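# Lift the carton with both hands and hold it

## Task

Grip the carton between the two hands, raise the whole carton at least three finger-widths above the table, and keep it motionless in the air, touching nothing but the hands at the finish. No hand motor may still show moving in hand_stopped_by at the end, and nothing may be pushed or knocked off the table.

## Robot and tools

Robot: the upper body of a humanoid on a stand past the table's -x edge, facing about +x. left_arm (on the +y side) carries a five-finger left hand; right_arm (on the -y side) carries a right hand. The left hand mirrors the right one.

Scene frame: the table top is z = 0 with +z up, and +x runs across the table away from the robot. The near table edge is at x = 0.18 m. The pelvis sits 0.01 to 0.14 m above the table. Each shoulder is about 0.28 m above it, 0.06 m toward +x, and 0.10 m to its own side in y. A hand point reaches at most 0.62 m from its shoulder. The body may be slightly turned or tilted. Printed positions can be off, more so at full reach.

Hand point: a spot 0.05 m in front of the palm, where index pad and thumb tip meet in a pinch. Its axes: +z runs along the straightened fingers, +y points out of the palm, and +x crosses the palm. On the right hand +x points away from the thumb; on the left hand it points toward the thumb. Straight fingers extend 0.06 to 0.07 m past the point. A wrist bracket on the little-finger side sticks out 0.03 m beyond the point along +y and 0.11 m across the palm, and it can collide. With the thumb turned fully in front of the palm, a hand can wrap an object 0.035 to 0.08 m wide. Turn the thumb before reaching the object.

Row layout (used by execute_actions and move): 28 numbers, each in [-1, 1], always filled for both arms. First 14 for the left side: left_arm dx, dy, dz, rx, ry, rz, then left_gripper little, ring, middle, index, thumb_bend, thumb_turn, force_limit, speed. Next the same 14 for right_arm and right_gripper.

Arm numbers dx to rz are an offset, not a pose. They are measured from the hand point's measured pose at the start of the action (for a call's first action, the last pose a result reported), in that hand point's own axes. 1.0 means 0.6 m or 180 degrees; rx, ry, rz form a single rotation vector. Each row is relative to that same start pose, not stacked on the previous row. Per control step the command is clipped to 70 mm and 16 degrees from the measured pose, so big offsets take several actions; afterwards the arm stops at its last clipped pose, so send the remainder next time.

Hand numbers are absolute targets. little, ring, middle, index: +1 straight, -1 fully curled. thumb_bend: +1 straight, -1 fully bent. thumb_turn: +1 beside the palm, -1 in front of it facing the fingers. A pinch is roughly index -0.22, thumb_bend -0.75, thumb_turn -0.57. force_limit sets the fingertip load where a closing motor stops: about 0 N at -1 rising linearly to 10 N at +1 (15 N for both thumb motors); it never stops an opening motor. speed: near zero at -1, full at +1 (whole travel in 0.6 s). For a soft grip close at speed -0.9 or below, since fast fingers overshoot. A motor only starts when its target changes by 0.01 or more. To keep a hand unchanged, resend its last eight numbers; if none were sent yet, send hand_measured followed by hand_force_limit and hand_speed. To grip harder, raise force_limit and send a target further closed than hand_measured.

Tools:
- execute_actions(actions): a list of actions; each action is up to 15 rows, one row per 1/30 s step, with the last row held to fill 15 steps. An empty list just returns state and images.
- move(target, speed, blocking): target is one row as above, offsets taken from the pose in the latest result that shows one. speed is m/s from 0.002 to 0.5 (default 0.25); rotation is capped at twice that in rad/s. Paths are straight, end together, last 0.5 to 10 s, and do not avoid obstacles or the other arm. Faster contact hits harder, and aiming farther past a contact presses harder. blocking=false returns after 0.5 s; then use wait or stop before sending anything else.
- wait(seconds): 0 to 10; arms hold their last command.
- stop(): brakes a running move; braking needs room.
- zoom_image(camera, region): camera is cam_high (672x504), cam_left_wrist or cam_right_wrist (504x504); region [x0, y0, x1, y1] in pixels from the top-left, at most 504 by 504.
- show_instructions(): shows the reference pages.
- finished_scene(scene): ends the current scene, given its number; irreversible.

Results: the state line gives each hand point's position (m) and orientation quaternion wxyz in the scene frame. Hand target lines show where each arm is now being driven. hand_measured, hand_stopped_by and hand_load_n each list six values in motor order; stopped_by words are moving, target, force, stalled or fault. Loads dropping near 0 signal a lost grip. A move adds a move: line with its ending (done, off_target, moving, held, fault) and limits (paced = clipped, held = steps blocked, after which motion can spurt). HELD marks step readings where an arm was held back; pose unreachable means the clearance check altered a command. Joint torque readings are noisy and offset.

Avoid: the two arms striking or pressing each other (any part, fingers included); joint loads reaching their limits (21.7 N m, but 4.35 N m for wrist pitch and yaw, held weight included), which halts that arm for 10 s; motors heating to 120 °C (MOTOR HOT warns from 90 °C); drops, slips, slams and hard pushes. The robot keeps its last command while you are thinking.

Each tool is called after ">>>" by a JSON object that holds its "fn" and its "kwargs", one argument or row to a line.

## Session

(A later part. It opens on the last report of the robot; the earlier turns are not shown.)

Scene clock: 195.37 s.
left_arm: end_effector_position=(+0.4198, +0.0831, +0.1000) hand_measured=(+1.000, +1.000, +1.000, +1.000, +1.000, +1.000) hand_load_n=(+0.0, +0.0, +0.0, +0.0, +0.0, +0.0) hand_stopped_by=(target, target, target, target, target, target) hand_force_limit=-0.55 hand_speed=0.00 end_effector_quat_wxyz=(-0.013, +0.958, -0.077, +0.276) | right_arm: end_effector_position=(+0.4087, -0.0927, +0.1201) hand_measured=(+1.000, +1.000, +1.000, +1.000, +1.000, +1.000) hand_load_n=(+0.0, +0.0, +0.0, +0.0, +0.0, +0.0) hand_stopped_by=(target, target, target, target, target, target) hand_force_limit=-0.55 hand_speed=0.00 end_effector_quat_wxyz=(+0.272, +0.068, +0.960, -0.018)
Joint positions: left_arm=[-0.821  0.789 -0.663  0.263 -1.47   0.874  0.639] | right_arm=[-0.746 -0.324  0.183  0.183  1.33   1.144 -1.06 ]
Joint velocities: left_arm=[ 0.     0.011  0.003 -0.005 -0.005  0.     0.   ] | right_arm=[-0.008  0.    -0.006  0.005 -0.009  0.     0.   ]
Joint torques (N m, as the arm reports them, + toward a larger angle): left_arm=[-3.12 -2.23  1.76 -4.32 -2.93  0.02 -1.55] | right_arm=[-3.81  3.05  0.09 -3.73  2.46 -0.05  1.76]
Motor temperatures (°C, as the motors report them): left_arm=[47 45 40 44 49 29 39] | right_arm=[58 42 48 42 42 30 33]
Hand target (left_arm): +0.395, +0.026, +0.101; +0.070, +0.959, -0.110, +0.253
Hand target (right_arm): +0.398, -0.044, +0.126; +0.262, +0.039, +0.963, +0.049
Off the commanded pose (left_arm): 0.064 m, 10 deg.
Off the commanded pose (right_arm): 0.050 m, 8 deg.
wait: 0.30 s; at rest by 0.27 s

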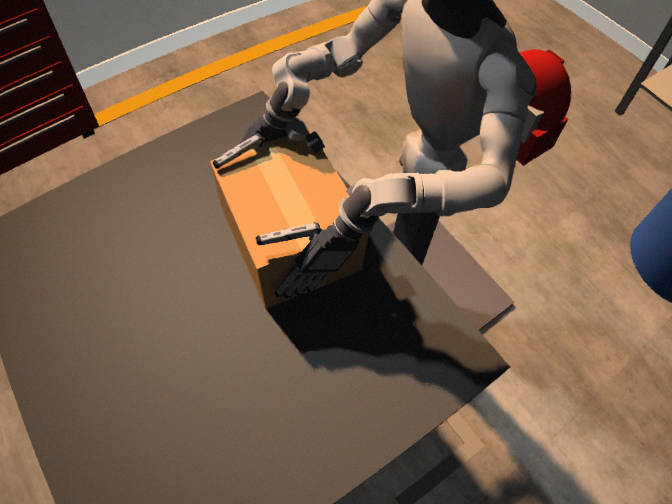

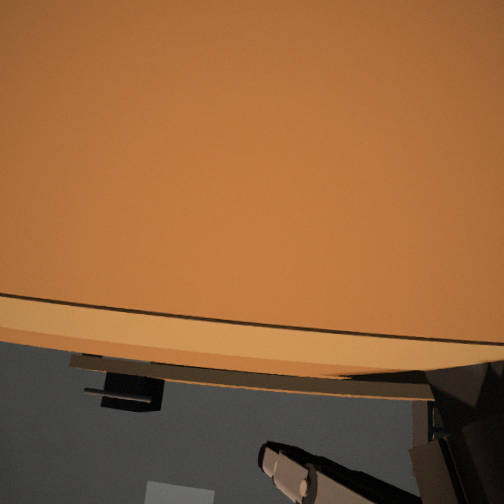

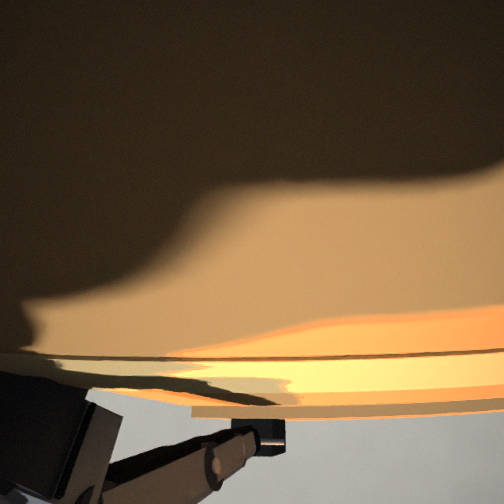

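>>> {"fn": "execute_actions", "kwargs": {
  "actions": [
    [[-0.024,0.102,-0.025,-0.057,-0.01,0.004,1,1,1,1,1,1,-0.55,0,0.022,0.079,-0.025,-0.047,0.009,-0.008,1,1,1,1,1,1,-0.55,0],[-0.028,0.103,-0.028,-0.056,-0.01,0.003,1,1,1,1,1,1,-0.55,0,0.024,0.078,-0.027,-0.048,0.009,-0.009,1,1,1,1,1,1,-0.55,0],[-0.033,0.103,-0.031,-0.055,-0.01,0.001,1,1,1,1,1,1,-0.55,0,0.027,0.078,-0.028,-0.049,0.009,-0.011,1,1,1,1,1,1,-0.55,0],[-0.038,0.104,-0.034,-0.054,-0.01,0,1,1,1,1,1,1,-0.55,0,0.029,0.078,-0.030,-0.050,0.009,-0.012,1,1,1,1,1,1,-0.55,0],[-0.042,0.104,-0.037,-0.053,-0.01,-0.002,1,1,1,1,1,1,-0.55,0,0.032,0.078,-0.031,-0.051,0.009,-0.014,1,1,1,1,1,1,-0.55,0],[-0.047,0.105,-0.040,-0.052,-0.01,-0.004,1,1,1,1,1,1,-0.55,0,0.034,0.078,-0.033,-0.052,0.009,-0.016,1,1,1,1,1,1,-0.55,0],[-0.052,0.105,-0.043,-0.051,-0.01,-0.005,1,1,1,1,1,1,-0.55,0,0.036,0.077,-0.034,-0.053,0.009,-0.017,1,1,1,1,1,1,-0.55,0],[-0.056,0.106,-0.045,-0.050,-0.01,-0.007,1,1,1,1,1,1,-0.55,0,0.039,0.077,-0.036,-0.054,0.009,-0.019,1,1,1,1,1,1,-0.55,0],[-0.061,0.106,-0.048,-0.049,-0.01,-0.008,1,1,1,1,1,1,-0.55,0,0.041,0.077,-0.037,-0.055,0.009,-0.020,1,1,1,1,1,1,-0.55,0],[-0.066,0.107,-0.051,-0.049,-0.01,-0.010,1,1,1,1,1,1,-0.55,0,0.043,0.077,-0.039,-0.056,0.009,-0.022,1,1,1,1,1,1,-0.55,0],[-0.070,0.107,-0.054,-0.048,-0.01,-0.012,1,1,1,1,1,1,-0.55,0,0.046,0.077,-0.040,-0.057,0.009,-0.024,1,1,1,1,1,1,-0.55,0],[-0.075,0.108,-0.057,-0.048,-0.01,-0.013,1,1,1,1,1,1,-0.55,0,0.048,0.077,-0.042,-0.058,0.009,-0.025,1,1,1,1,1,1,-0.55,0],[-0.080,0.108,-0.060,-0.047,-0.01,-0.015,1,1,1,1,1,1,-0.55,0,0.050,0.077,-0.043,-0.059,0.009,-0.027,1,1,1,1,1,1,-0.55,0],[-0.084,0.109,-0.063,-0.047,-0.01,-0.016,1,1,1,1,1,1,-0.55,0,0.053,0.077,-0.045,-0.060,0.009,-0.028,1,1,1,1,1,1,-0.55,0],[-0.089,0.109,-0.066,-0.047,-0.01,-0.018,1,1,1,1,1,1,-0.55,0,0.055,0.077,-0.046,-0.061,0.009,-0.030,1,1,1,1,1,1,-0.55,0]]
  ]
}}

>>> {"fn": "wait", "kwargs": {
  "seconds": 0.3
}}

Scene clock: 205.60 s.
left_arm: end_effector_position=(+0.3821, +0.0861, +0.0997) hand_measured=(+1.000, +1.000, +1.000, +1.000, +1.000, +1.000) hand_load_n=(+0.0, +0.0, +0.0, +0.0, +0.0, +0.0) hand_stopped_by=(target, target, target, target, target, target) hand_force_limit=-0.55 hand_speed=0.00 end_effector_quat_wxyz=(-0.022, +0.959, -0.046, +0.278) | right_arm: end_effector_position=(+0.3863, -0.0872, +0.1192) hand_measured=(+1.000, +1.000, +1.000, +1.000, +1.000, +1.000) hand_load_n=(+0.0, +0.0, +0.0, +0.0, +0.0, +0.0) hand_stopped_by=(target, target, target, target, target, target) hand_force_limit=-0.55 hand_speed=0.00 end_effector_quat_wxyz=(+0.269, +0.030, +0.963, -0.005)
Joint positions: left_arm=[-0.601  0.842 -0.572 -0.047 -1.604  0.811  0.906] | right_arm=[-0.671 -0.345  0.156  0.059  1.366  1.241 -1.059]
Joint velocities: left_arm=[ 0.532  0.087  0.158 -0.69  -0.184 -0.226  0.494] | right_arm=[ 0.181 -0.041 -0.061 -0.296  0.066  0.194  0.005]
Joint torques (N m, as the arm reports them, + toward a larger angle): left_arm=[-2.6  -2.09  0.61 -4.91 -3.09  0.13 -1.82] | right_arm=[-3.74  2.76  0.22 -4.12  2.75 -0.18  2.07]
Motor temperatures (°C, as the motors report them): left_arm=[46 44 40 45 49 29 39] | right_arm=[56 42 48 42 42 30 33]
Hand target (left_arm): +0.348, +0.030, +0.103; +0.068, +0.962, -0.075, +0.252
Hand target (right_arm): +0.373, -0.042, +0.128; +0.263, -0.003, +0.963, +0.064
Off the commanded pose (left_arm): 0.069 m, 11 deg; position clipped at the last step of the last action.
Off the commanded pose (right_arm): 0.049 m, 9 deg.
Step readings (end_effector_position):
0: left_arm (+0.4198, +0.0831, +0.1000) | right_arm (+0.4087, -0.0927, +0.1201)
1: left_arm (+0.4197, +0.0831, +0.1000) | right_arm (+0.4086, -0.0927, +0.1201)
2: left_arm (+0.4186, +0.0831, +0.1000) | right_arm (+0.4076, -0.0924, +0.1200)
4: left_arm (+0.4139, +0.0839, +0.0999) | right_arm (+0.4044, -0.0910, +0.1199)
8: left_arm (+0.4030, +0.0854, +0.1000) | right_arm (+0.3978, -0.0889, +0.1197)
15: end_effector_position above

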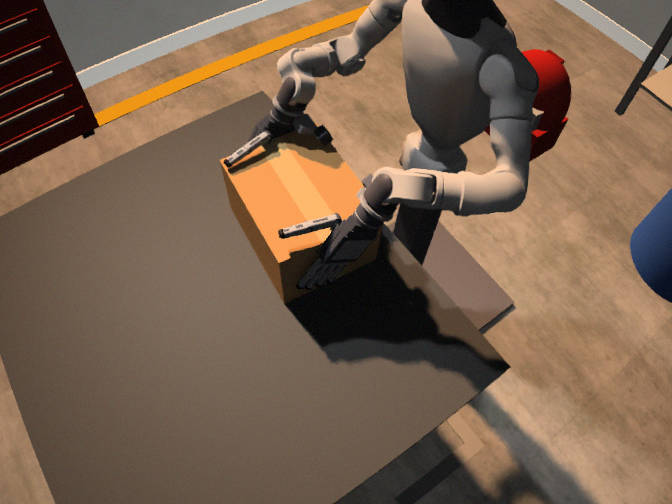

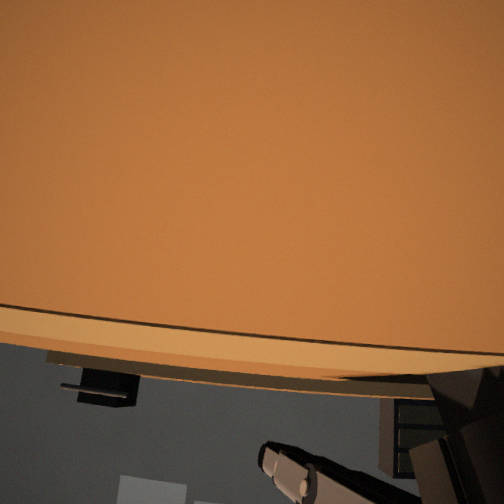

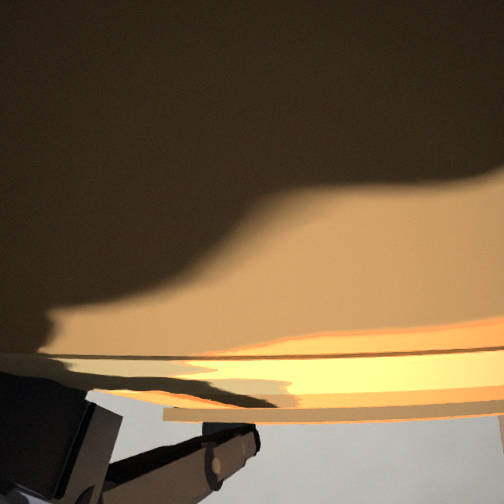

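Scene clock: 205.90 s.
left_arm: end_effector_position=(+0.3745, +0.0863, +0.0982) hand_measured=(+1.000, +1.000, +1.000, +1.000, +1.000, +1.000) hand_load_n=(+0.0, +0.0, +0.0, +0.0, +0.0, +0.0) hand_stopped_by=(target, target, target, target, target, target) hand_force_limit=-0.55 hand_speed=0.00 end_effector_quat_wxyz=(-0.022, +0.960, -0.043, +0.276) | right_arm: end_effector_position=(+0.3834, -0.0868, +0.1191) hand_measured=(+1.000, +1.000, +1.000, +1.000, +1.000, +1.000) hand_load_n=(+0.0, +0.0, +0.0, +0.0, +0.0, +0.0) hand_stopped_by=(target, target, target, target, target, target) hand_force_limit=-0.55 hand_speed=0.00 end_effector_quat_wxyz=(+0.268, +0.025, +0.963, -0.004)
Joint positions: left_arm=[-0.564  0.848 -0.563 -0.092 -1.616  0.796  0.936] | right_arm=[-0.661 -0.349  0.153  0.043  1.37   1.252 -1.057]
Joint velocities: left_arm=[ 0.009  0.     0.009 -0.006 -0.015  0.     0.   ] | right_arm=[ 0.002  0.005  0.018  0.002 -0.009  0.     0.   ]
Joint torques (N m, as the arm reports them, + toward a larger angle): left_arm=[-2.52 -1.96  0.62 -4.88 -3.22  0.09 -1.94] | right_arm=[-3.66  2.52  0.18 -3.7   2.52 -0.16  2.06]
Motor temperatures (°C, as the motors report them): left_arm=[46 44 40 45 49 29 39] | right_arm=[56 42 48 42 42 30 33]
Hand target (left_arm): +0.348, +0.030, +0.103; +0.068, +0.962, -0.075, +0.252
Hand target (right_arm): +0.373, -0.042, +0.128; +0.263, -0.003, +0.963, +0.064
Off the commanded pose (left_arm): 0.066 m, 11 deg; position clipped at the last step of the last action.
Off the commanded pose (right_arm): 0.048 m, 8 deg.
wait: 0.30 s; at rest by 0.27 s

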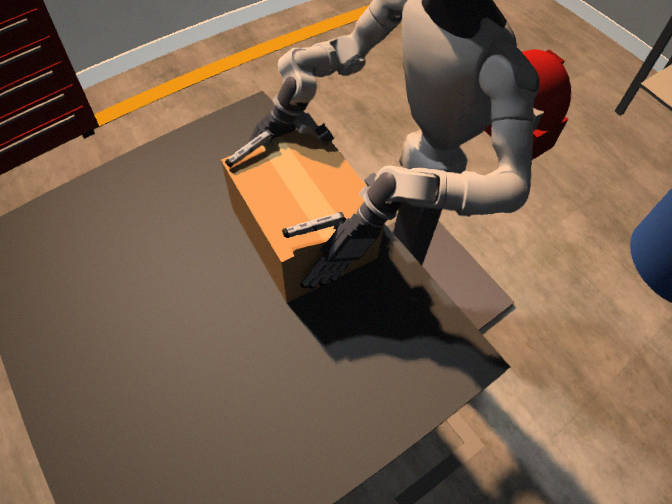

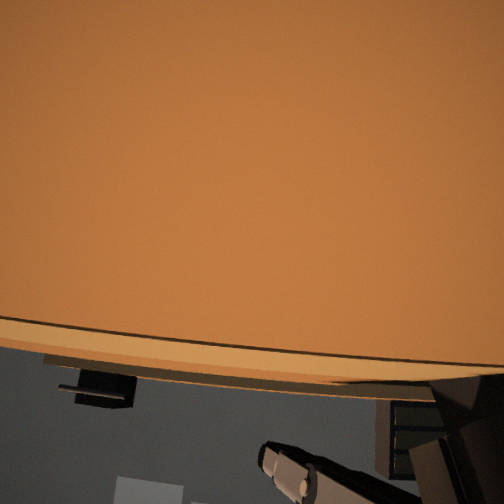

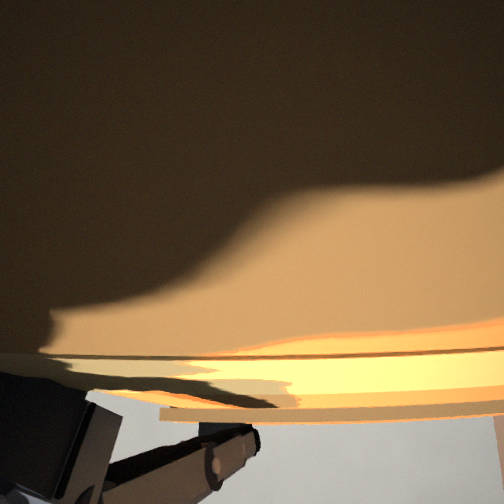

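>>> {"fn": "execute_actions", "kwargs": {
  "actions": [
    [[-0.018,0.102,-0.027,-0.063,-0.011,0.004,0.6,0.6,0.6,0.6,1,1,-0.8,-0.88,0.008,0.079,-0.022,-0.048,0.004,-0.006,0.6,0.6,0.6,0.6,1,1,-0.8,-0.88],[-0.015,0.104,-0.026,-0.065,-0.010,0.004,0.6,0.6,0.6,0.6,1,1,-0.8,-0.88,0.006,0.081,-0.021,-0.049,0.004,-0.006,0.6,0.6,0.6,0.6,1,1,-0.8,-0.88],[-0.012,0.106,-0.025,-0.067,-0.009,0.004,0.6,0.6,0.6,0.6,1,1,-0.8,-0.88,0.005,0.084,-0.020,-0.051,0.003,-0.006,0.6,0.6,0.6,0.6,1,1,-0.8,-0.88],[-0.010,0.108,-0.023,-0.069,-0.008,0.004,0.6,0.6,0.6,0.6,1,1,-0.8,-0.88,0.003,0.086,-0.019,-0.052,0.003,-0.006,0.6,0.6,0.6,0.6,1,1,-0.8,-0.88],[-0.007,0.110,-0.022,-0.071,-0.007,0.004,0.6,0.6,0.6,0.6,1,1,-0.8,-0.88,0.002,0.088,-0.018,-0.054,0.002,-0.006,0.6,0.6,0.6,0.6,1,1,-0.8,-0.88],[-0.005,0.112,-0.021,-0.073,-0.006,0.004,0.6,0.6,0.6,0.6,1,1,-0.8,-0.88,0.001,0.090,-0.017,-0.056,0.002,-0.006,0.6,0.6,0.6,0.6,1,1,-0.8,-0.88]]
  ]
}}

>>> {"fn": "wait", "kwargs": {
  "seconds": 0.6
}}

Scene clock: 212.80 s.
left_arm: end_effector_position=(+0.3790, +0.0855, +0.0984) hand_measured=(+0.920, +0.920, +0.920, +0.920, +1.000, +1.000) hand_load_n=(+0.0, +0.0, +0.0, +0.0, +0.0, +0.0) hand_stopped_by=(moving, moving, moving, moving, target, target) hand_force_limit=-0.80 hand_speed=-0.88 end_effector_quat_wxyz=(-0.013, +0.960, -0.048, +0.276) | right_arm: end_effector_position=(+0.3873, -0.0854, +0.1202) hand_measured=(+0.922, +0.922, +0.922, +0.922, +1.000, +1.000) hand_load_n=(+0.0, +0.0, +0.0, +0.0, +0.0, +0.0) hand_stopped_by=(moving, moving, moving, moving, target, target) hand_force_limit=-0.80 hand_speed=-0.88 end_effector_quat_wxyz=(+0.271, +0.021, +0.962, +0.005)
Joint positions: left_arm=[-0.583  0.846 -0.56  -0.053 -1.596  0.814  0.879] | right_arm=[-0.675 -0.351  0.148  0.065  1.33   1.255 -0.992]
Joint velocities: left_arm=[ 0.011 -0.005 -0.002  0.009  0.     0.003 -0.01 ] | right_arm=[ 0.002  0.011 -0.011  0.006 -0.035  0.     0.027]
Joint torques (N m, as the arm reports them, + toward a larger angle): left_arm=[-3.41 -2.78  0.78 -4.56 -2.62 -0.13 -2.34] | right_arm=[-3.91  3.19  0.15 -3.12  2.32 -0.37  2.37]
Motor temperatures (°C, as the motors report them): left_arm=[45 44 40 45 49 28 40] | right_arm=[55 41 48 42 42 30 33]
Hand target (left_arm): +0.358, +0.023, +0.109; +0.085, +0.958, -0.081, +0.262
Hand target (right_arm): +0.378, -0.035, +0.131; +0.267, -0.008, +0.961, +0.078
Off the commanded pose (left_arm): 0.069 m, 12 deg.
Off the commanded pose (right_arm): 0.054 m, 9 deg.
Step readings (end_effector_position):
0: left_arm (+0.3745, +0.0863, +0.0982) | right_arm (+0.3834, -0.0868, +0.1191)
1: left_arm (+0.3744, +0.0863, +0.0982) | right_arm (+0.3834, -0.0868, +0.1191)
2: left_arm (+0.3741, +0.0862, +0.0982) | right_arm (+0.3830, -0.0867, +0.1190)
4: left_arm (+0.3742, +0.0861, +0.0982) | right_arm (+0.3829, -0.0863, +0.1191)
8: left_arm (+0.3773, +0.0858, +0.0984) | right_arm (+0.3853, -0.0853, +0.1199)
15: end_effector_position above

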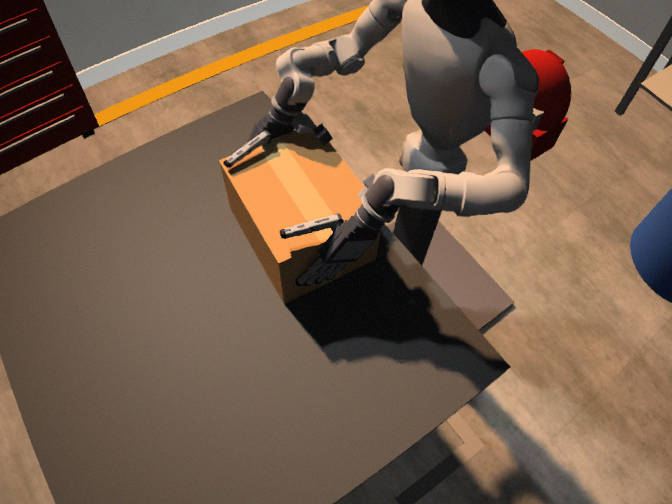

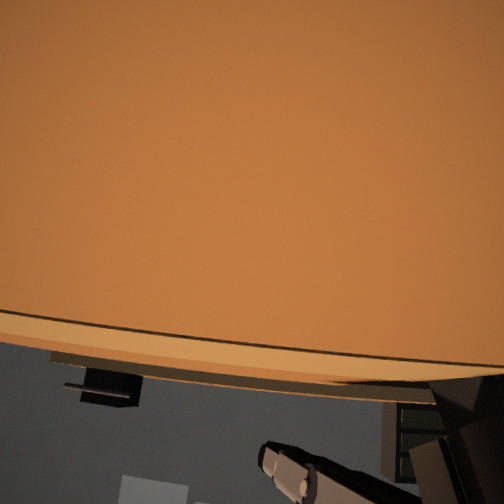

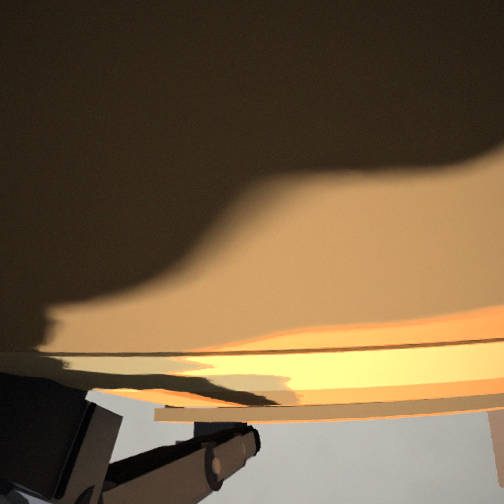

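Scene clock: 213.40 s.
left_arm: end_effector_position=(+0.3793, +0.0855, +0.0981) hand_measured=(+0.874, +0.882, +0.894, +0.882, +1.000, +1.000) hand_load_n=(+1.0, +2.0, +1.0, +2.0, +0.0, +0.0) hand_stopped_by=(force, force, force, force, target, target) hand_force_limit=-0.80 hand_speed=-0.88 end_effector_quat_wxyz=(-0.014, +0.960, -0.048, +0.276) | right_arm: end_effector_position=(+0.3877, -0.0857, +0.1200) hand_measured=(+0.842, +0.854, +0.868, +0.854, +1.000, +1.000) hand_load_n=(+1.5, +1.0, +0.5, +1.0, +0.0, +0.0) hand_stopped_by=(force, force, force, force, target, target) hand_force_limit=-0.80 hand_speed=-0.88 end_effector_quat_wxyz=(+0.272, +0.021, +0.962, +0.003)
Joint positions: left_arm=[-0.583  0.843 -0.56  -0.051 -1.592  0.815  0.88 ] | right_arm=[-0.676 -0.349  0.148  0.065  1.324  1.256 -0.993]
Joint velocities: left_arm=[-0.002  0.006 -0.009  0.    -0.002  0.     0.   ] | right_arm=[-0.012  0.    -0.005 -0.005  0.     0.     0.   ]
Joint torques (N m, as the arm reports them, + toward a larger angle): left_arm=[-3.28 -2.55  1.23 -4.53 -2.79 -0.2  -2.32] | right_arm=[-4.07  3.14  0.35 -3.04  2.36 -0.38  2.44]
Motor temperatures (°C, as the motors report them): left_arm=[45 44 40 45 49 28 41] | right_arm=[55 41 48 42 42 30 33]
Hand target (left_arm): +0.358, +0.023, +0.109; +0.085, +0.958, -0.081, +0.262
Hand target (right_arm): +0.378, -0.035, +0.131; +0.267, -0.008, +0.961, +0.078
Off the commanded pose (left_arm): 0.069 m, 12 deg.
Off the commanded pose (right_arm): 0.054 m, 9 deg.
wait: 0.60 s; at rest by 0.53 s

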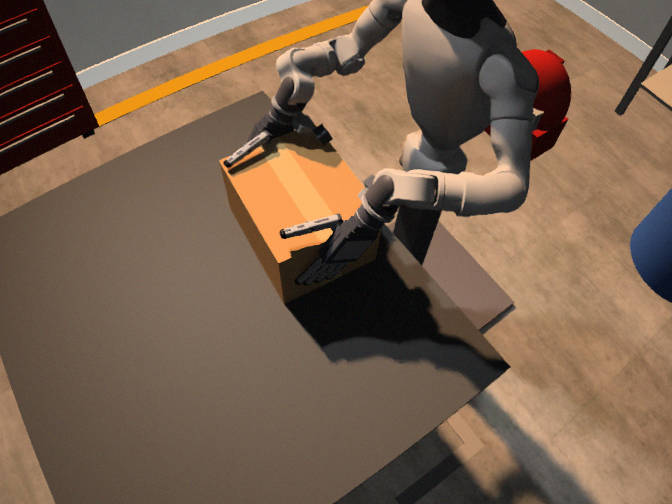

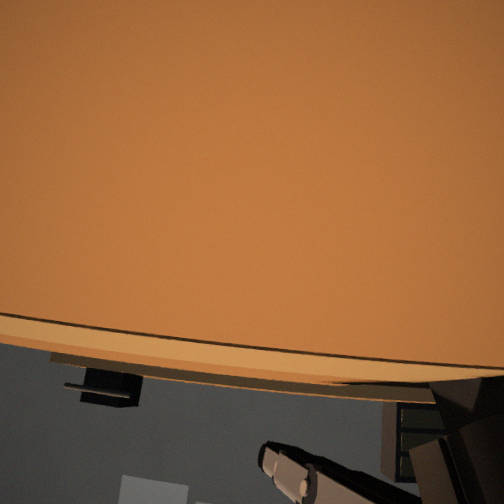

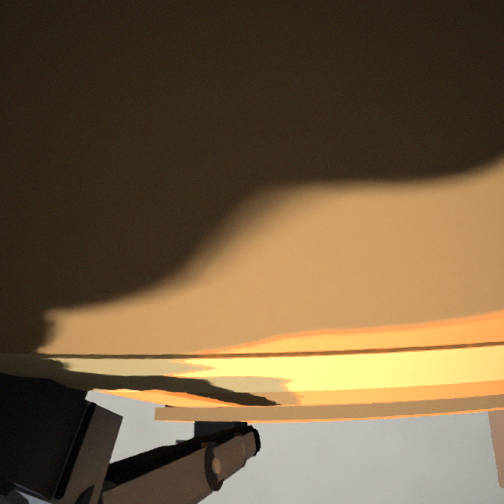

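>>> {"fn": "execute_actions", "kwargs": {
  "actions": [
    [[-0.0098,0.112,-0.0259,-0.067,-0.006,0.002,0.6,0.6,0.6,0.6,1,1,-0.8,-0.88,0.0058,0.088,-0.0199,-0.051,0.004,-0.005,0.6,0.6,0.6,0.6,1,1,-0.8,-0.88],[-0.0087,0.112,-0.0278,-0.067,-0.005,0.002,0.6,0.6,0.6,0.6,1,1,-0.8,-0.88,0.0047,0.088,-0.0218,-0.051,0.003,-0.005,0.6,0.6,0.6,0.6,1,1,-0.8,-0.88],[-0.0075,0.112,-0.0297,-0.067,-0.005,0.002,0.6,0.6,0.6,0.6,1,1,-0.8,-0.88,0.0035,0.088,-0.0237,-0.051,0.003,-0.005,0.6,0.6,0.6,0.6,1,1,-0.8,-0.88],[-0.0063,0.1115,-0.0315,-0.067,-0.004,0.002,0.6,0.6,0.6,0.6,1,1,-0.8,-0.88,0.0024,0.088,-0.0256,-0.051,0.002,-0.005,0.6,0.6,0.6,0.6,1,1,-0.8,-0.88],[-0.0051,0.1115,-0.0334,-0.067,-0.003,0.002,0.6,0.6,0.6,0.6,1,1,-0.8,-0.88,0.0012,0.088,-0.0275,-0.051,0.001,-0.005,0.6,0.6,0.6,0.6,1,1,-0.8,-0.88],[-0.004,0.111,-0.0353,-0.067,-0.002,0.002,0.6,0.6,0.6,0.6,1,1,-0.8,-0.88,0,0.088,-0.0294,-0.051,0,-0.005,0.6,0.6,0.6,0.6,1,1,-0.8,-0.88],[-0.0028,0.111,-0.0372,-0.067,-0.001,0.002,0.6,0.6,0.6,0.6,1,1,-0.8,-0.88,-0.0011,0.088,-0.0313,-0.051,-0.001,-0.005,0.6,0.6,0.6,0.6,1,1,-0.8,-0.88],[-0.0016,0.111,-0.0391,-0.067,0,0.002,0.6,0.6,0.6,0.6,1,1,-0.8,-0.88,-0.0023,0.088,-0.0331,-0.051,-0.002,-0.005,0.6,0.6,0.6,0.6,1,1,-0.8,-0.88],[-0.0004,0.111,-0.041,-0.067,0,0.002,0.6,0.6,0.6,0.6,1,1,-0.8,-0.88,-0.0034,0.088,-0.035,-0.051,-0.002,-0.005,0.6,0.6,0.6,0.6,1,1,-0.8,-0.88],[0.0007,0.1105,-0.0429,-0.067,0,0.002,0.6,0.6,0.6,0.6,1,1,-0.8,-0.88,-0.0046,0.088,-0.0369,-0.051,-0.002,-0.005,0.6,0.6,0.6,0.6,1,1,-0.8,-0.88],[0.0019,0.1105,-0.0448,-0.067,0,0.002,0.6,0.6,0.6,0.6,1,1,-0.8,-0.88,-0.0058,0.088,-0.0388,-0.051,-0.002,-0.005,0.6,0.6,0.6,0.6,1,1,-0.8,-0.88],[0.0031,0.11,-0.0466,-0.067,0,0.002,0.6,0.6,0.6,0.6,1,1,-0.8,-0.88,-0.0069,0.088,-0.0407,-0.051,-0.002,-0.005,0.6,0.6,0.6,0.6,1,1,-0.8,-0.88],[0.0043,0.11,-0.0485,-0.067,0,0.002,0.6,0.6,0.6,0.6,1,1,-0.8,-0.88,-0.0081,0.088,-0.0426,-0.051,-0.002,-0.005,0.6,0.6,0.6,0.6,1,1,-0.8,-0.88],[0.0054,0.11,-0.0504,-0.067,0,0.002,0.6,0.6,0.6,0.6,1,1,-0.8,-0.88,-0.0092,0.088,-0.0445,-0.051,-0.002,-0.005,0.6,0.6,0.6,0.6,1,1,-0.8,-0.88],[0.0066,0.11,-0.0523,-0.067,0,0.002,0.6,0.6,0.6,0.6,1,1,-0.8,-0.88,-0.0104,0.088,-0.0464,-0.051,-0.002,-0.005,0.6,0.6,0.6,0.6,1,1,-0.8,-0.88]]
  ]
}}

>>> {"fn": "wait", "kwargs": {
  "seconds": 0.4
}}

Scene clock: 223.30 s.
left_arm: end_effector_position=(+0.3815, +0.0780, +0.1155) hand_measured=(+0.874, +0.882, +0.894, +0.882, +1.000, +1.000) hand_load_n=(+3.0, +2.0, +1.0, +1.0, +0.0, +0.0) hand_stopped_by=(force, force, force, force, target, target) hand_force_limit=-0.80 hand_speed=-0.88 end_effector_quat_wxyz=(-0.000, +0.957, -0.047, +0.287) | right_arm: end_effector_position=(+0.3859, -0.0936, +0.1246) hand_measured=(+0.842, +0.854, +0.868, +0.854, +1.000, +1.000) hand_load_n=(+0.0, +0.5, +0.5, +1.0, +0.0, +0.0) hand_stopped_by=(force, force, force, force, target, target) hand_force_limit=-0.80 hand_speed=-0.88 end_effector_quat_wxyz=(+0.269, +0.027, +0.963, -0.009)
Joint positions: left_arm=[-0.587  0.848 -0.516 -0.1   -1.637  0.835  0.916] | right_arm=[-0.675 -0.325  0.082  0.044  1.349  1.324 -1.072]
Joint velocities: left_arm=[-0.104 -0.006  0.124 -0.135 -0.233  0.077  0.179] | right_arm=[-0.029  0.04  -0.245 -0.048  0.153  0.265 -0.338]
Joint torques (N m, as the arm reports them, + toward a larger angle): left_arm=[-5.04 -2.47  3.05 -6.46 -3.54 -0.96 -2.57] | right_arm=[-5.03  3.2   0.51 -4.63  3.59 -0.32  2.54]
Motor temperatures (°C, as the motors report them): left_arm=[45 45 40 46 49 28 43] | right_arm=[55 42 48 42 42 30 34]
Hand target (left_arm): +0.360, +0.023, +0.127; +0.086, +0.955, -0.081, +0.272
Hand target (right_arm): +0.380, -0.036, +0.150; +0.279, -0.011, +0.957, +0.077
Off the commanded pose (left_arm): 0.063 m, 11 deg.
Off the commanded pose (right_arm): 0.065 m, 11 deg.
Step readings (end_effector_position):
0: left_arm (+0.3793, +0.0855, +0.0981) | right_arm (+0.3877, -0.0857, +0.1200)
1: left_arm (+0.3793, +0.0855, +0.0981) | right_arm (+0.3877, -0.0857, +0.1200)
2: left_arm (+0.3793, +0.0855, +0.0981) | right_arm (+0.3877, -0.0857, +0.1199)
4: left_arm (+0.3793, +0.0855, +0.0981) | right_arm (+0.3876, -0.0858, +0.1200)
8: left_arm (+0.3778, +0.0854, +0.0983) | right_arm (+0.3861, -0.0859, +0.1200)
15: end_effector_position above

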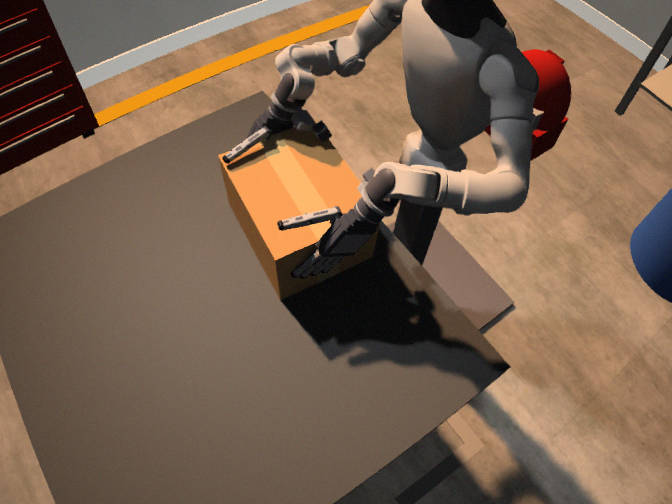

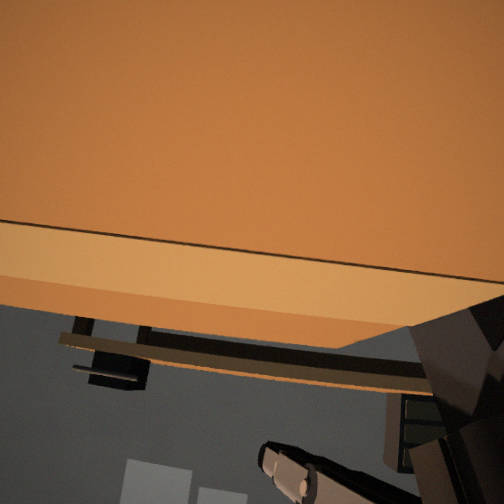

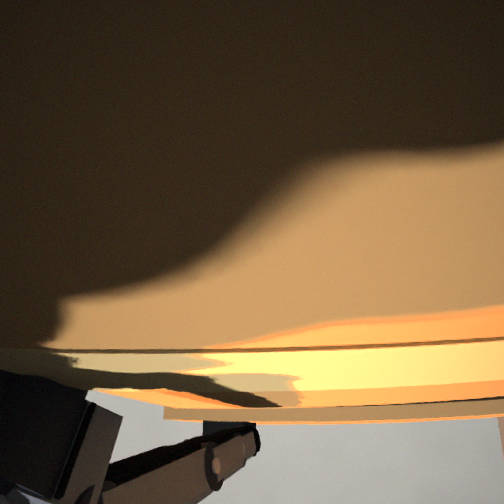

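Scene clock: 223.70 s.
left_arm: end_effector_position=(+0.3825, +0.0757, +0.1200) hand_measured=(+0.874, +0.882, +0.894, +0.882, +1.000, +1.000) hand_load_n=(+2.5, +1.5, +0.5, +0.5, +0.0, +0.0) hand_stopped_by=(force, force, force, force, target, target) hand_force_limit=-0.80 hand_speed=-0.88 end_effector_quat_wxyz=(+0.004, +0.956, -0.046, +0.290) | right_arm: end_effector_position=(+0.3859, -0.0962, +0.1262) hand_measured=(+0.842, +0.854, +0.868, +0.854, +1.000, +1.000) hand_load_n=(+0.5, +0.5, +0.5, +1.0, +0.0, +0.0) hand_stopped_by=(force, force, force, force, target, target) hand_force_limit=-0.80 hand_speed=-0.88 end_effector_quat_wxyz=(+0.268, +0.028, +0.963, -0.014)
Joint positions: left_arm=[-0.593  0.848 -0.508 -0.108 -1.652  0.839  0.925] | right_arm=[-0.678 -0.322  0.068  0.041  1.358  1.34  -1.094]
Joint velocities: left_arm=[ 0.003  0.     0.    -0.012 -0.002  0.     0.   ] | right_arm=[-0.003 -0.003 -0.017  0.006  0.002  0.     0.   ]
Joint torques (N m, as the arm reports them, + toward a larger angle): left_arm=[-4.82 -2.25  3.18 -6.1  -3.41 -0.98 -2.53] | right_arm=[-4.99  3.48  0.29 -4.89  3.41 -0.31  2.56]
Motor temperatures (°C, as the motors report them): left_arm=[45 45 40 46 49 28 44] | right_arm=[56 42 48 42 42 30 34]
Hand target (left_arm): +0.360, +0.023, +0.127; +0.086, +0.955, -0.081, +0.272
Hand target (right_arm): +0.380, -0.036, +0.150; +0.279, -0.011, +0.957, +0.077
Off the commanded pose (left_arm): 0.061 m, 10 deg.
Off the commanded pose (right_arm): 0.067 m, 11 deg.
wait: 0.40 s; at rest by 0.23 s

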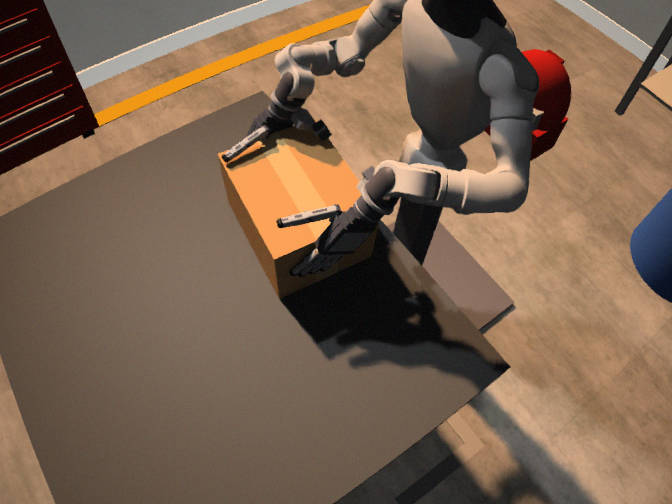

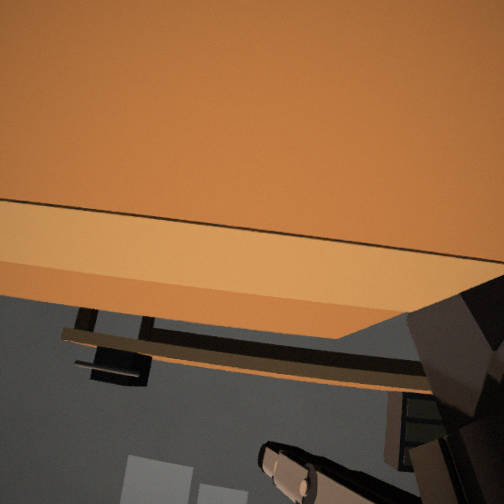

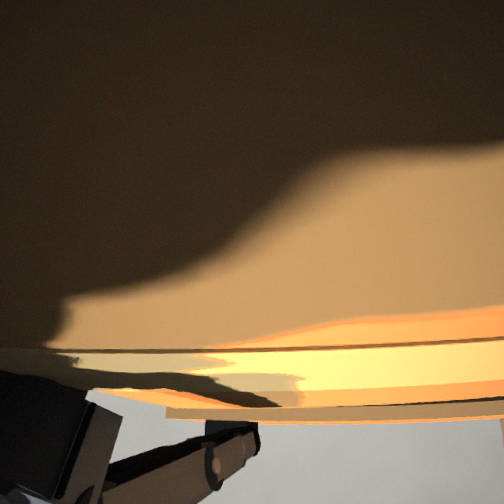

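>>> {"fn": "execute_actions", "kwargs": {
  "actions": [
    [[-0.023,0.097,-0.015,-0.056,0,0,0.6,0.6,0.6,0.6,1,1,-0.8,-0.88,-0.004,0.103,-0.034,-0.06,0,-0.005,0.6,0.6,0.6,0.6,1,1,-0.8,-0.88],[-0.026,0.095,-0.010,-0.056,0,0,0.6,0.6,0.6,0.6,1,1,-0.8,-0.88,-0.002,0.100,-0.031,-0.058,0,-0.005,0.6,0.6,0.6,0.6,1,1,-0.8,-0.88],[-0.029,0.092,-0.005,-0.054,0,0,0.6,0.6,0.6,0.6,1,1,-0.8,-0.88,0,0.097,-0.028,-0.056,0,-0.005,0.6,0.6,0.6,0.6,1,1,-0.8,-0.88],[-0.032,0.088,0,-0.052,0,0,0.6,0.6,0.6,0.6,1,1,-0.8,-0.88,0.002,0.093,-0.024,-0.054,0,-0.005,0.6,0.6,0.6,0.6,1,1,-0.8,-0.88],[-0.035,0.084,0.005,-0.05,0,0,0.6,0.6,0.6,0.6,1,1,-0.8,-0.88,0.003,0.089,-0.021,-0.052,0,-0.005,0.6,0.6,0.6,0.6,1,1,-0.8,-0.88],[-0.037,0.08,0.010,-0.047,0,0,0.6,0.6,0.6,0.6,1,1,-0.8,-0.88,0.005,0.085,-0.018,-0.05,0,-0.005,0.6,0.6,0.6,0.6,1,1,-0.8,-0.88],[-0.037,0.08,0.010,-0.047,0,0,0.6,0.6,0.6,0.6,1,1,-0.8,-0.88,0.005,0.085,-0.018,-0.05,0,-0.005,0.6,0.6,0.6,0.6,1,1,-0.8,-0.88],[-0.037,0.08,0.010,-0.047,0,0,0.6,0.6,0.6,0.6,1,1,-0.8,-0.88,0.005,0.085,-0.018,-0.05,0,-0.005,0.6,0.6,0.6,0.6,1,1,-0.8,-0.88],[-0.030,0.06,0.012,-0.033,0,0,0.6,0.6,0.6,0.6,1,1,-0.8,-0.88,0.005,0.065,-0.012,-0.04,0,-0.004,0.6,0.6,0.6,0.6,1,1,-0.8,-0.88],[-0.024,0.04,0.014,-0.02,0,0,0.6,0.6,0.6,0.6,1,1,-0.8,-0.88,0.005,0.045,-0.006,-0.03,0,-0.003,0.6,0.6,0.6,0.6,1,1,-0.8,-0.88],[-0.018,0.02,0.016,-0.007,0,0,0.6,0.6,0.6,0.6,1,1,-0.8,-0.88,0.005,0.025,0,-0.02,0,-0.002,0.6,0.6,0.6,0.6,1,1,-0.8,-0.88],[-0.012,0,0.018,0.005,0,0,1,1,1,1,1,1,-0.8,0,0.005,0.005,0.005,-0.008,0,0,1,1,1,1,1,1,-0.8,0],[-0.012,-0.02,0.018,0.005,0,0,1,1,1,1,1,1,-0.8,0,0.005,-0.015,0.005,-0.008,0,0,1,1,1,1,1,1,-0.8,0],[-0.012,-0.035,0.018,0.005,0,0,1,1,1,1,1,1,-0.8,0,0.005,-0.025,0.005,-0.008,0,0,1,1,1,1,1,1,-0.8,0]]
  ]
}}

>>> {"fn": "wait", "kwargs": {
  "seconds": 0.3
}}

Scene clock: 238.37 s.
left_arm: end_effector_position=(+0.3829, +0.0799, +0.1072) hand_measured=(+0.924, +0.932, +0.944, +0.932, +1.000, +1.000) hand_load_n=(+0.0, +0.0, +0.0, +0.0, +0.0, +0.0) hand_stopped_by=(moving, moving, moving, moving, target, target) hand_force_limit=-0.80 hand_speed=0.00 end_effector_quat_wxyz=(-0.004, +0.955, -0.046, +0.293) | right_arm: end_effector_position=(+0.3841, -0.0964, +0.1220) hand_measured=(+0.892, +0.904, +0.918, +0.904, +1.000, +1.000) hand_load_n=(+0.0, +0.0, +0.0, +0.0, +0.0, +0.0) hand_stopped_by=(moving, moving, moving, moving, target, target) hand_force_limit=-0.80 hand_speed=0.00 end_effector_quat_wxyz=(+0.267, +0.024, +0.964, +0.001)
Joint positions: left_arm=[-0.567  0.83  -0.525 -0.081 -1.569  0.811  0.875] | right_arm=[-0.663 -0.344  0.073  0.045  1.316  1.332 -0.998]
Joint velocities: left_arm=[-0.008  0.471  0.195  0.143 -0.002  0.107 -0.676] | right_arm=[ 0.04  -0.509  0.006 -0.014  0.011  0.082  0.703]
Joint torques (N m, as the arm reports them, + toward a larger angle): left_arm=[-2.12  2.45  3.46 -0.67 -0.65 -0.27  0.1 ] | right_arm=[-3.02 -1.95 -1.82 -2.51  0.2  -0.29 -0.05]
Motor temperatures (°C, as the motors report them): left_arm=[48 44 40 47 50 29 47] | right_arm=[58 42 48 42 43 30 35]
Hand target (left_arm): +0.384, +0.096, +0.107; -0.006, +0.956, -0.043, +0.289
Hand target (right_arm): +0.384, -0.110, +0.122; +0.267, +0.025, +0.963, -0.003
Off the commanded pose (left_arm): 0.017 m, 0 deg.
Off the commanded pose (right_arm): 0.015 m, 0 deg.
Step readings (end_effector_position):
0: left_arm (+0.3824, +0.0757, +0.1200) | right_arm (+0.3859, -0.0962, +0.1262)
1: left_arm (+0.3824, +0.0757, +0.1200) | right_arm (+0.3859, -0.0962, +0.1262)
2: left_arm (+0.3826, +0.0756, +0.1203) | right_arm (+0.3857, -0.0964, +0.1261)
4: left_arm (+0.3849, +0.0753, +0.1220) | right_arm (+0.3857, -0.0972, +0.1255)
8: left_arm (+0.3829, +0.0750, +0.1106) | right_arm (+0.3855, -0.0973, +0.1231)
15: end_effector_position above

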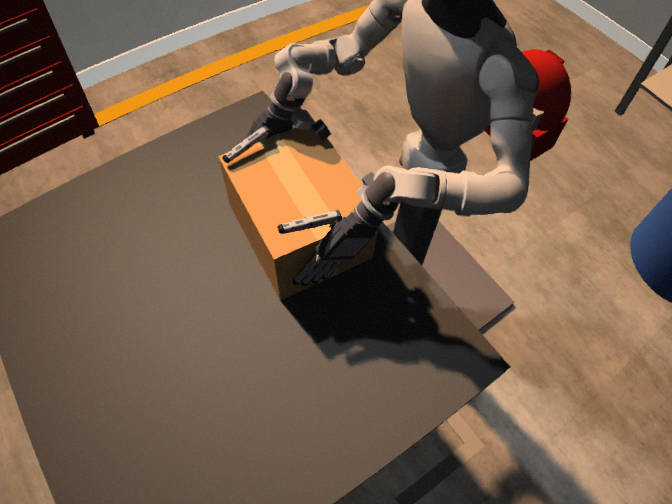

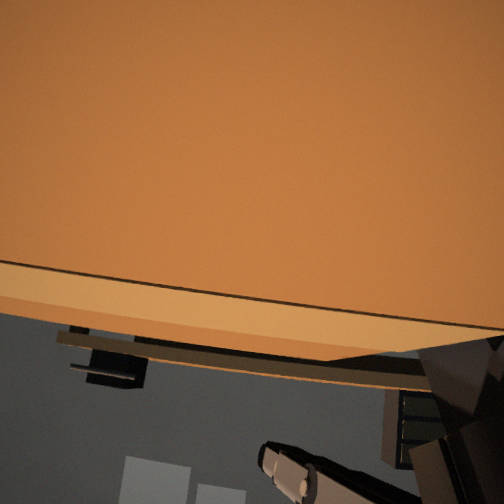

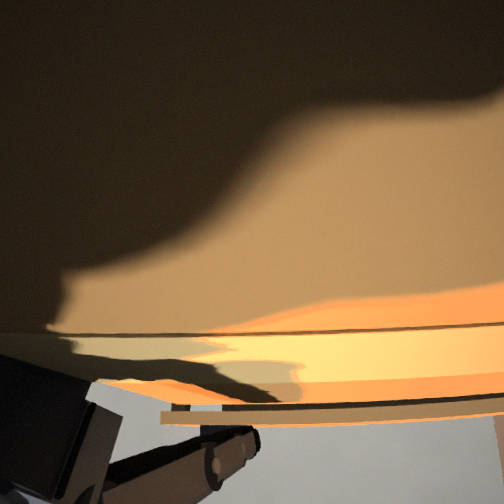

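Scene clock: 238.67 s.
left_arm: end_effector_position=(+0.3853, +0.0970, +0.1075) hand_measured=(+1.000, +1.000, +1.000, +1.000, +1.000, +1.000) hand_load_n=(+0.0, +0.0, +0.0, +0.0, +0.0, +0.0) hand_stopped_by=(target, target, target, target, target, target) hand_force_limit=-0.80 hand_speed=0.00 end_effector_quat_wxyz=(-0.007, +0.956, -0.041, +0.290) | right_arm: end_effector_position=(+0.3844, -0.1118, +0.1224) hand_measured=(+1.000, +1.000, +1.000, +1.000, +1.000, +1.000) hand_load_n=(+0.0, +0.0, +0.0, +0.0, +0.0, +0.0) hand_stopped_by=(target, target, target, target, target, target) hand_force_limit=-0.80 hand_speed=0.00 end_effector_quat_wxyz=(+0.268, +0.027, +0.963, -0.004)
Joint positions: left_arm=[-0.556  0.881 -0.506 -0.06  -1.567  0.819  0.816] | right_arm=[-0.655 -0.394  0.062  0.044  1.312  1.337 -0.955]
Joint velocities: left_arm=[ 0.009 -0.009  0.005  0.     0.005  0.    -0.001] | right_arm=[ 0.002  0.011  0.006  0.008 -0.008  0.     0.002]
Joint torques (N m, as the arm reports them, + toward a larger angle): left_arm=[-2.39  1.69  2.9  -1.56 -0.47 -0.34  0.01] | right_arm=[-3.25 -1.13 -1.11 -2.53  0.35 -0.27  0.11]
Motor temperatures (°C, as the motors report them): left_arm=[48 44 40 47 50 29 46] | right_arm=[58 42 48 42 43 30 35]
Hand target (left_arm): +0.384, +0.096, +0.107; -0.006, +0.956, -0.043, +0.289
Hand target (right_arm): +0.384, -0.110, +0.122; +0.267, +0.025, +0.963, -0.003
Off the commanded pose (left_arm): 0.001 m, 1 deg.
Off the commanded pose (right_arm): 0.001 m, 0 deg.
wait: 0.30 s; no rest

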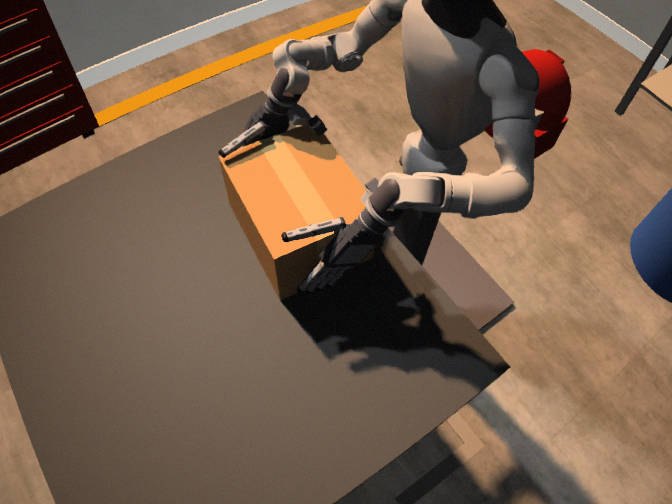

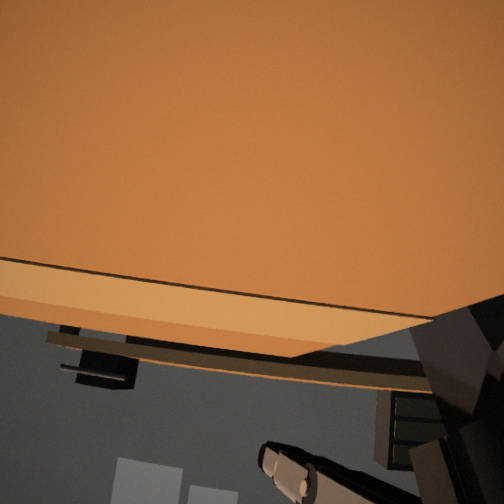

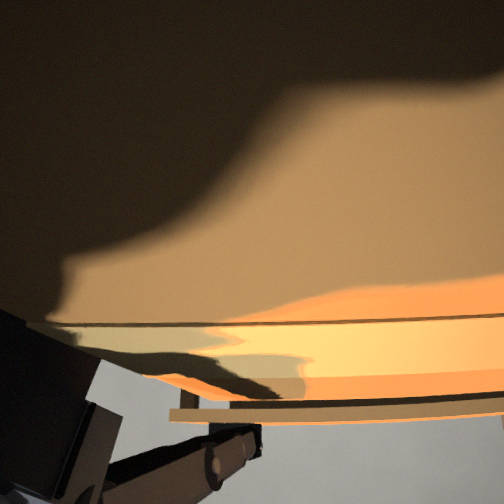

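>>> {"fn": "move", "kwargs": {
  "target": [-0.056,0,-0.067,0,0.03,0,1,1,1,1,1,1,-0.8,0, 0.063,0,-0.077,0,-0.035,0,1,1,1,1,1,1,-0.8,0],
  "speed": 0.15
}}

>>> {"fn": "move", "kwargs": {
  "target": [0,0.015,0,0,0.07,0,0.92,0.92,0.92,0.92,1,1,-0.8,0, 0,0.008,0,0,-0.09,0,0.92,0.92,0.92,0.92,1,1,-0.8,0],
  "speed": 0.2
}}

>>> {"fn": "zoom_image", "kwargs": {
  "camera": "cam_high",
  "region": [200,40,480,330]
}}

Scene clock: 241.67 s.
left_arm: end_effector_position=(+0.3332, +0.0971, +0.1192) hand_measured=(+1.000, +1.000, +1.000, +1.000, +1.000, +1.000) hand_load_n=(+0.0, +0.0, +0.0, +0.0, +0.0, +0.0) hand_stopped_by=(target, target, target, target, target, target) hand_force_limit=-0.80 hand_speed=0.00 end_effector_quat_wxyz=(+0.001, +0.943, -0.043, +0.331) | right_arm: end_effector_position=(+0.3271, -0.1061, +0.1429) hand_measured=(+1.000, +1.000, +1.000, +1.000, +1.000, +1.000) hand_load_n=(+0.0, +0.0, +0.0, +0.0, +0.0, +0.0) hand_stopped_by=(target, target, target, target, target, target) hand_force_limit=-0.80 hand_speed=0.00 end_effector_quat_wxyz=(+0.318, +0.028, +0.948, -0.003)
Joint positions: left_arm=[-0.219  0.991 -0.434 -0.449 -1.518  0.642  0.887] | right_arm=[-0.328 -0.36  -0.028 -0.44   1.529  1.372 -1.22 ]
Joint velocities: left_arm=[ 0.    -0.012  0.002 -0.002  0.     0.     0.   ] | right_arm=[-0.006  0.002 -0.018  0.005 -0.002  0.    -0.002]
Joint torques (N m, as the arm reports them, + toward a larger angle): left_arm=[-1.21  1.69  2.93 -1.64 -0.28 -0.51  0.02] | right_arm=[-2.32 -0.84 -1.15 -2.47  0.48 -0.33 -0.16]
Motor temperatures (°C, as the motors report them): left_arm=[47 44 40 47 49 29 44] | right_arm=[57 42 48 42 43 30 34]
Hand target (left_arm): +0.334, +0.098, +0.120; -0.002, +0.941, -0.043, +0.334
Hand target (right_arm): +0.328, -0.105, +0.144; +0.320, +0.028, +0.947, -0.001
Off the commanded pose (left_arm): 0.005 m, 1 deg.
Off the commanded pose (right_arm): 0.003 m, 0 deg.
move: off_target (left_arm)

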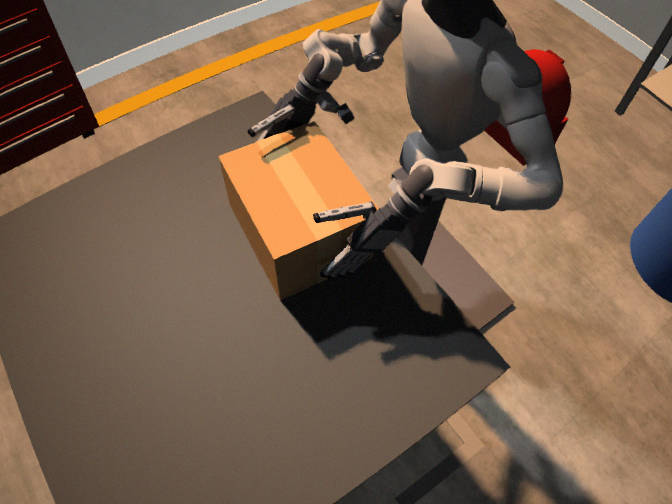

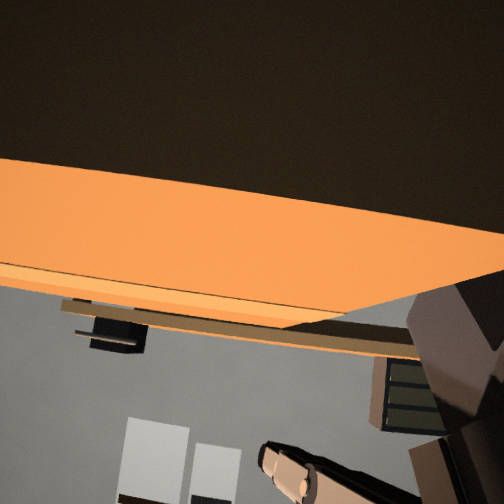

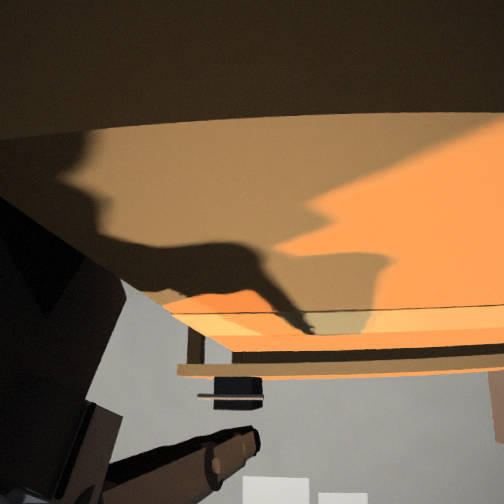

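Scene clock: 242.77 s.
left_arm: end_effector_position=(+0.3314, +0.0844, +0.1191) hand_measured=(+0.920, +0.920, +0.920, +0.920, +1.000, +1.000) hand_load_n=(+0.0, +0.0, +0.0, +0.0, +0.0, +0.0) hand_stopped_by=(target, target, target, target, target, target) hand_force_limit=-0.80 hand_speed=0.00 end_effector_quat_wxyz=(+0.008, +0.901, -0.045, +0.431) | right_arm: end_effector_position=(+0.3272, -0.0994, +0.1445) hand_measured=(+0.920, +0.920, +0.920, +0.920, +1.000, +1.000) hand_load_n=(+0.0, +0.0, +0.0, +0.0, +0.0, +0.0) hand_stopped_by=(target, target, target, target, target, target) hand_force_limit=-0.80 hand_speed=0.00 end_effector_quat_wxyz=(+0.446, +0.036, +0.894, +0.002)
Joint positions: left_arm=[-0.058  0.884 -0.53  -0.452 -1.092  0.374  0.755] | right_arm=[-0.044 -0.444  0.254 -0.573  0.857  0.837 -0.693]
Joint velocities: left_arm=[-0.002  0.002 -0.015 -0.003 -0.002 -0.003  0.   ] | right_arm=[ 0.006  0.     0.008  0.008 -0.008 -0.004  0.001]
Joint torques (N m, as the arm reports them, + toward a larger angle): left_arm=[-0.72  1.35  2.51 -1.73 -0.07 -0.74 -0.07] | right_arm=[-1.37 -0.87 -0.84 -2.58 -0.23 -0.73  0.14]
Motor temperatures (°C, as the motors report them): left_arm=[47 44 40 46 49 29 44] | right_arm=[56 42 48 42 43 30 34]
Hand target (left_arm): +0.331, +0.084, +0.118; +0.008, +0.901, -0.045, +0.432
Hand target (right_arm): +0.327, -0.100, +0.143; +0.446, +0.035, +0.894, +0.000
Off the commanded pose (left_arm): 0.004 m, 0 deg.
Off the commanded pose (right_arm): 0.002 m, 1 deg.
move: off_target (left_arm)

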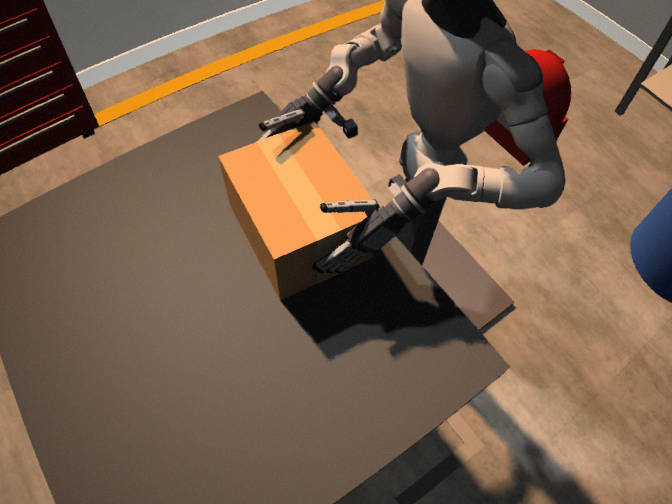

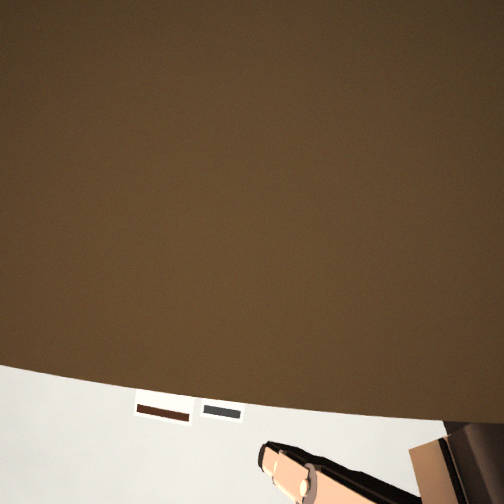

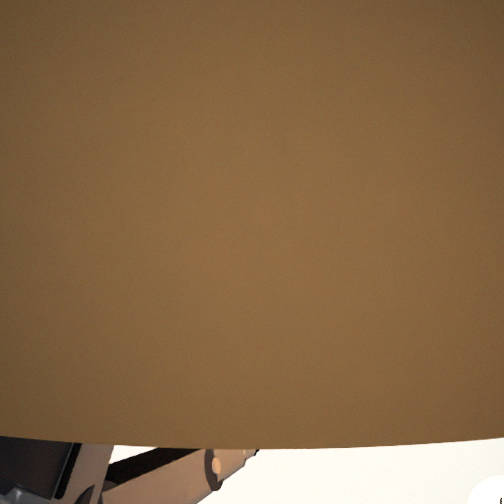

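Region (200, 40, 480, 330) of cam_high's 672x504 image, scaled by 1.738, with more detail than that image has; it fills the left 487 columns of this view, and the rest is white.

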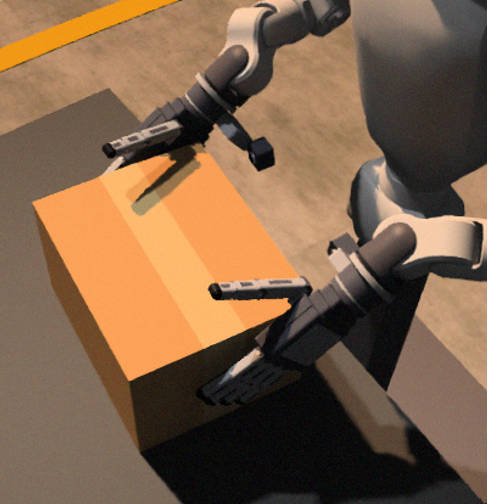

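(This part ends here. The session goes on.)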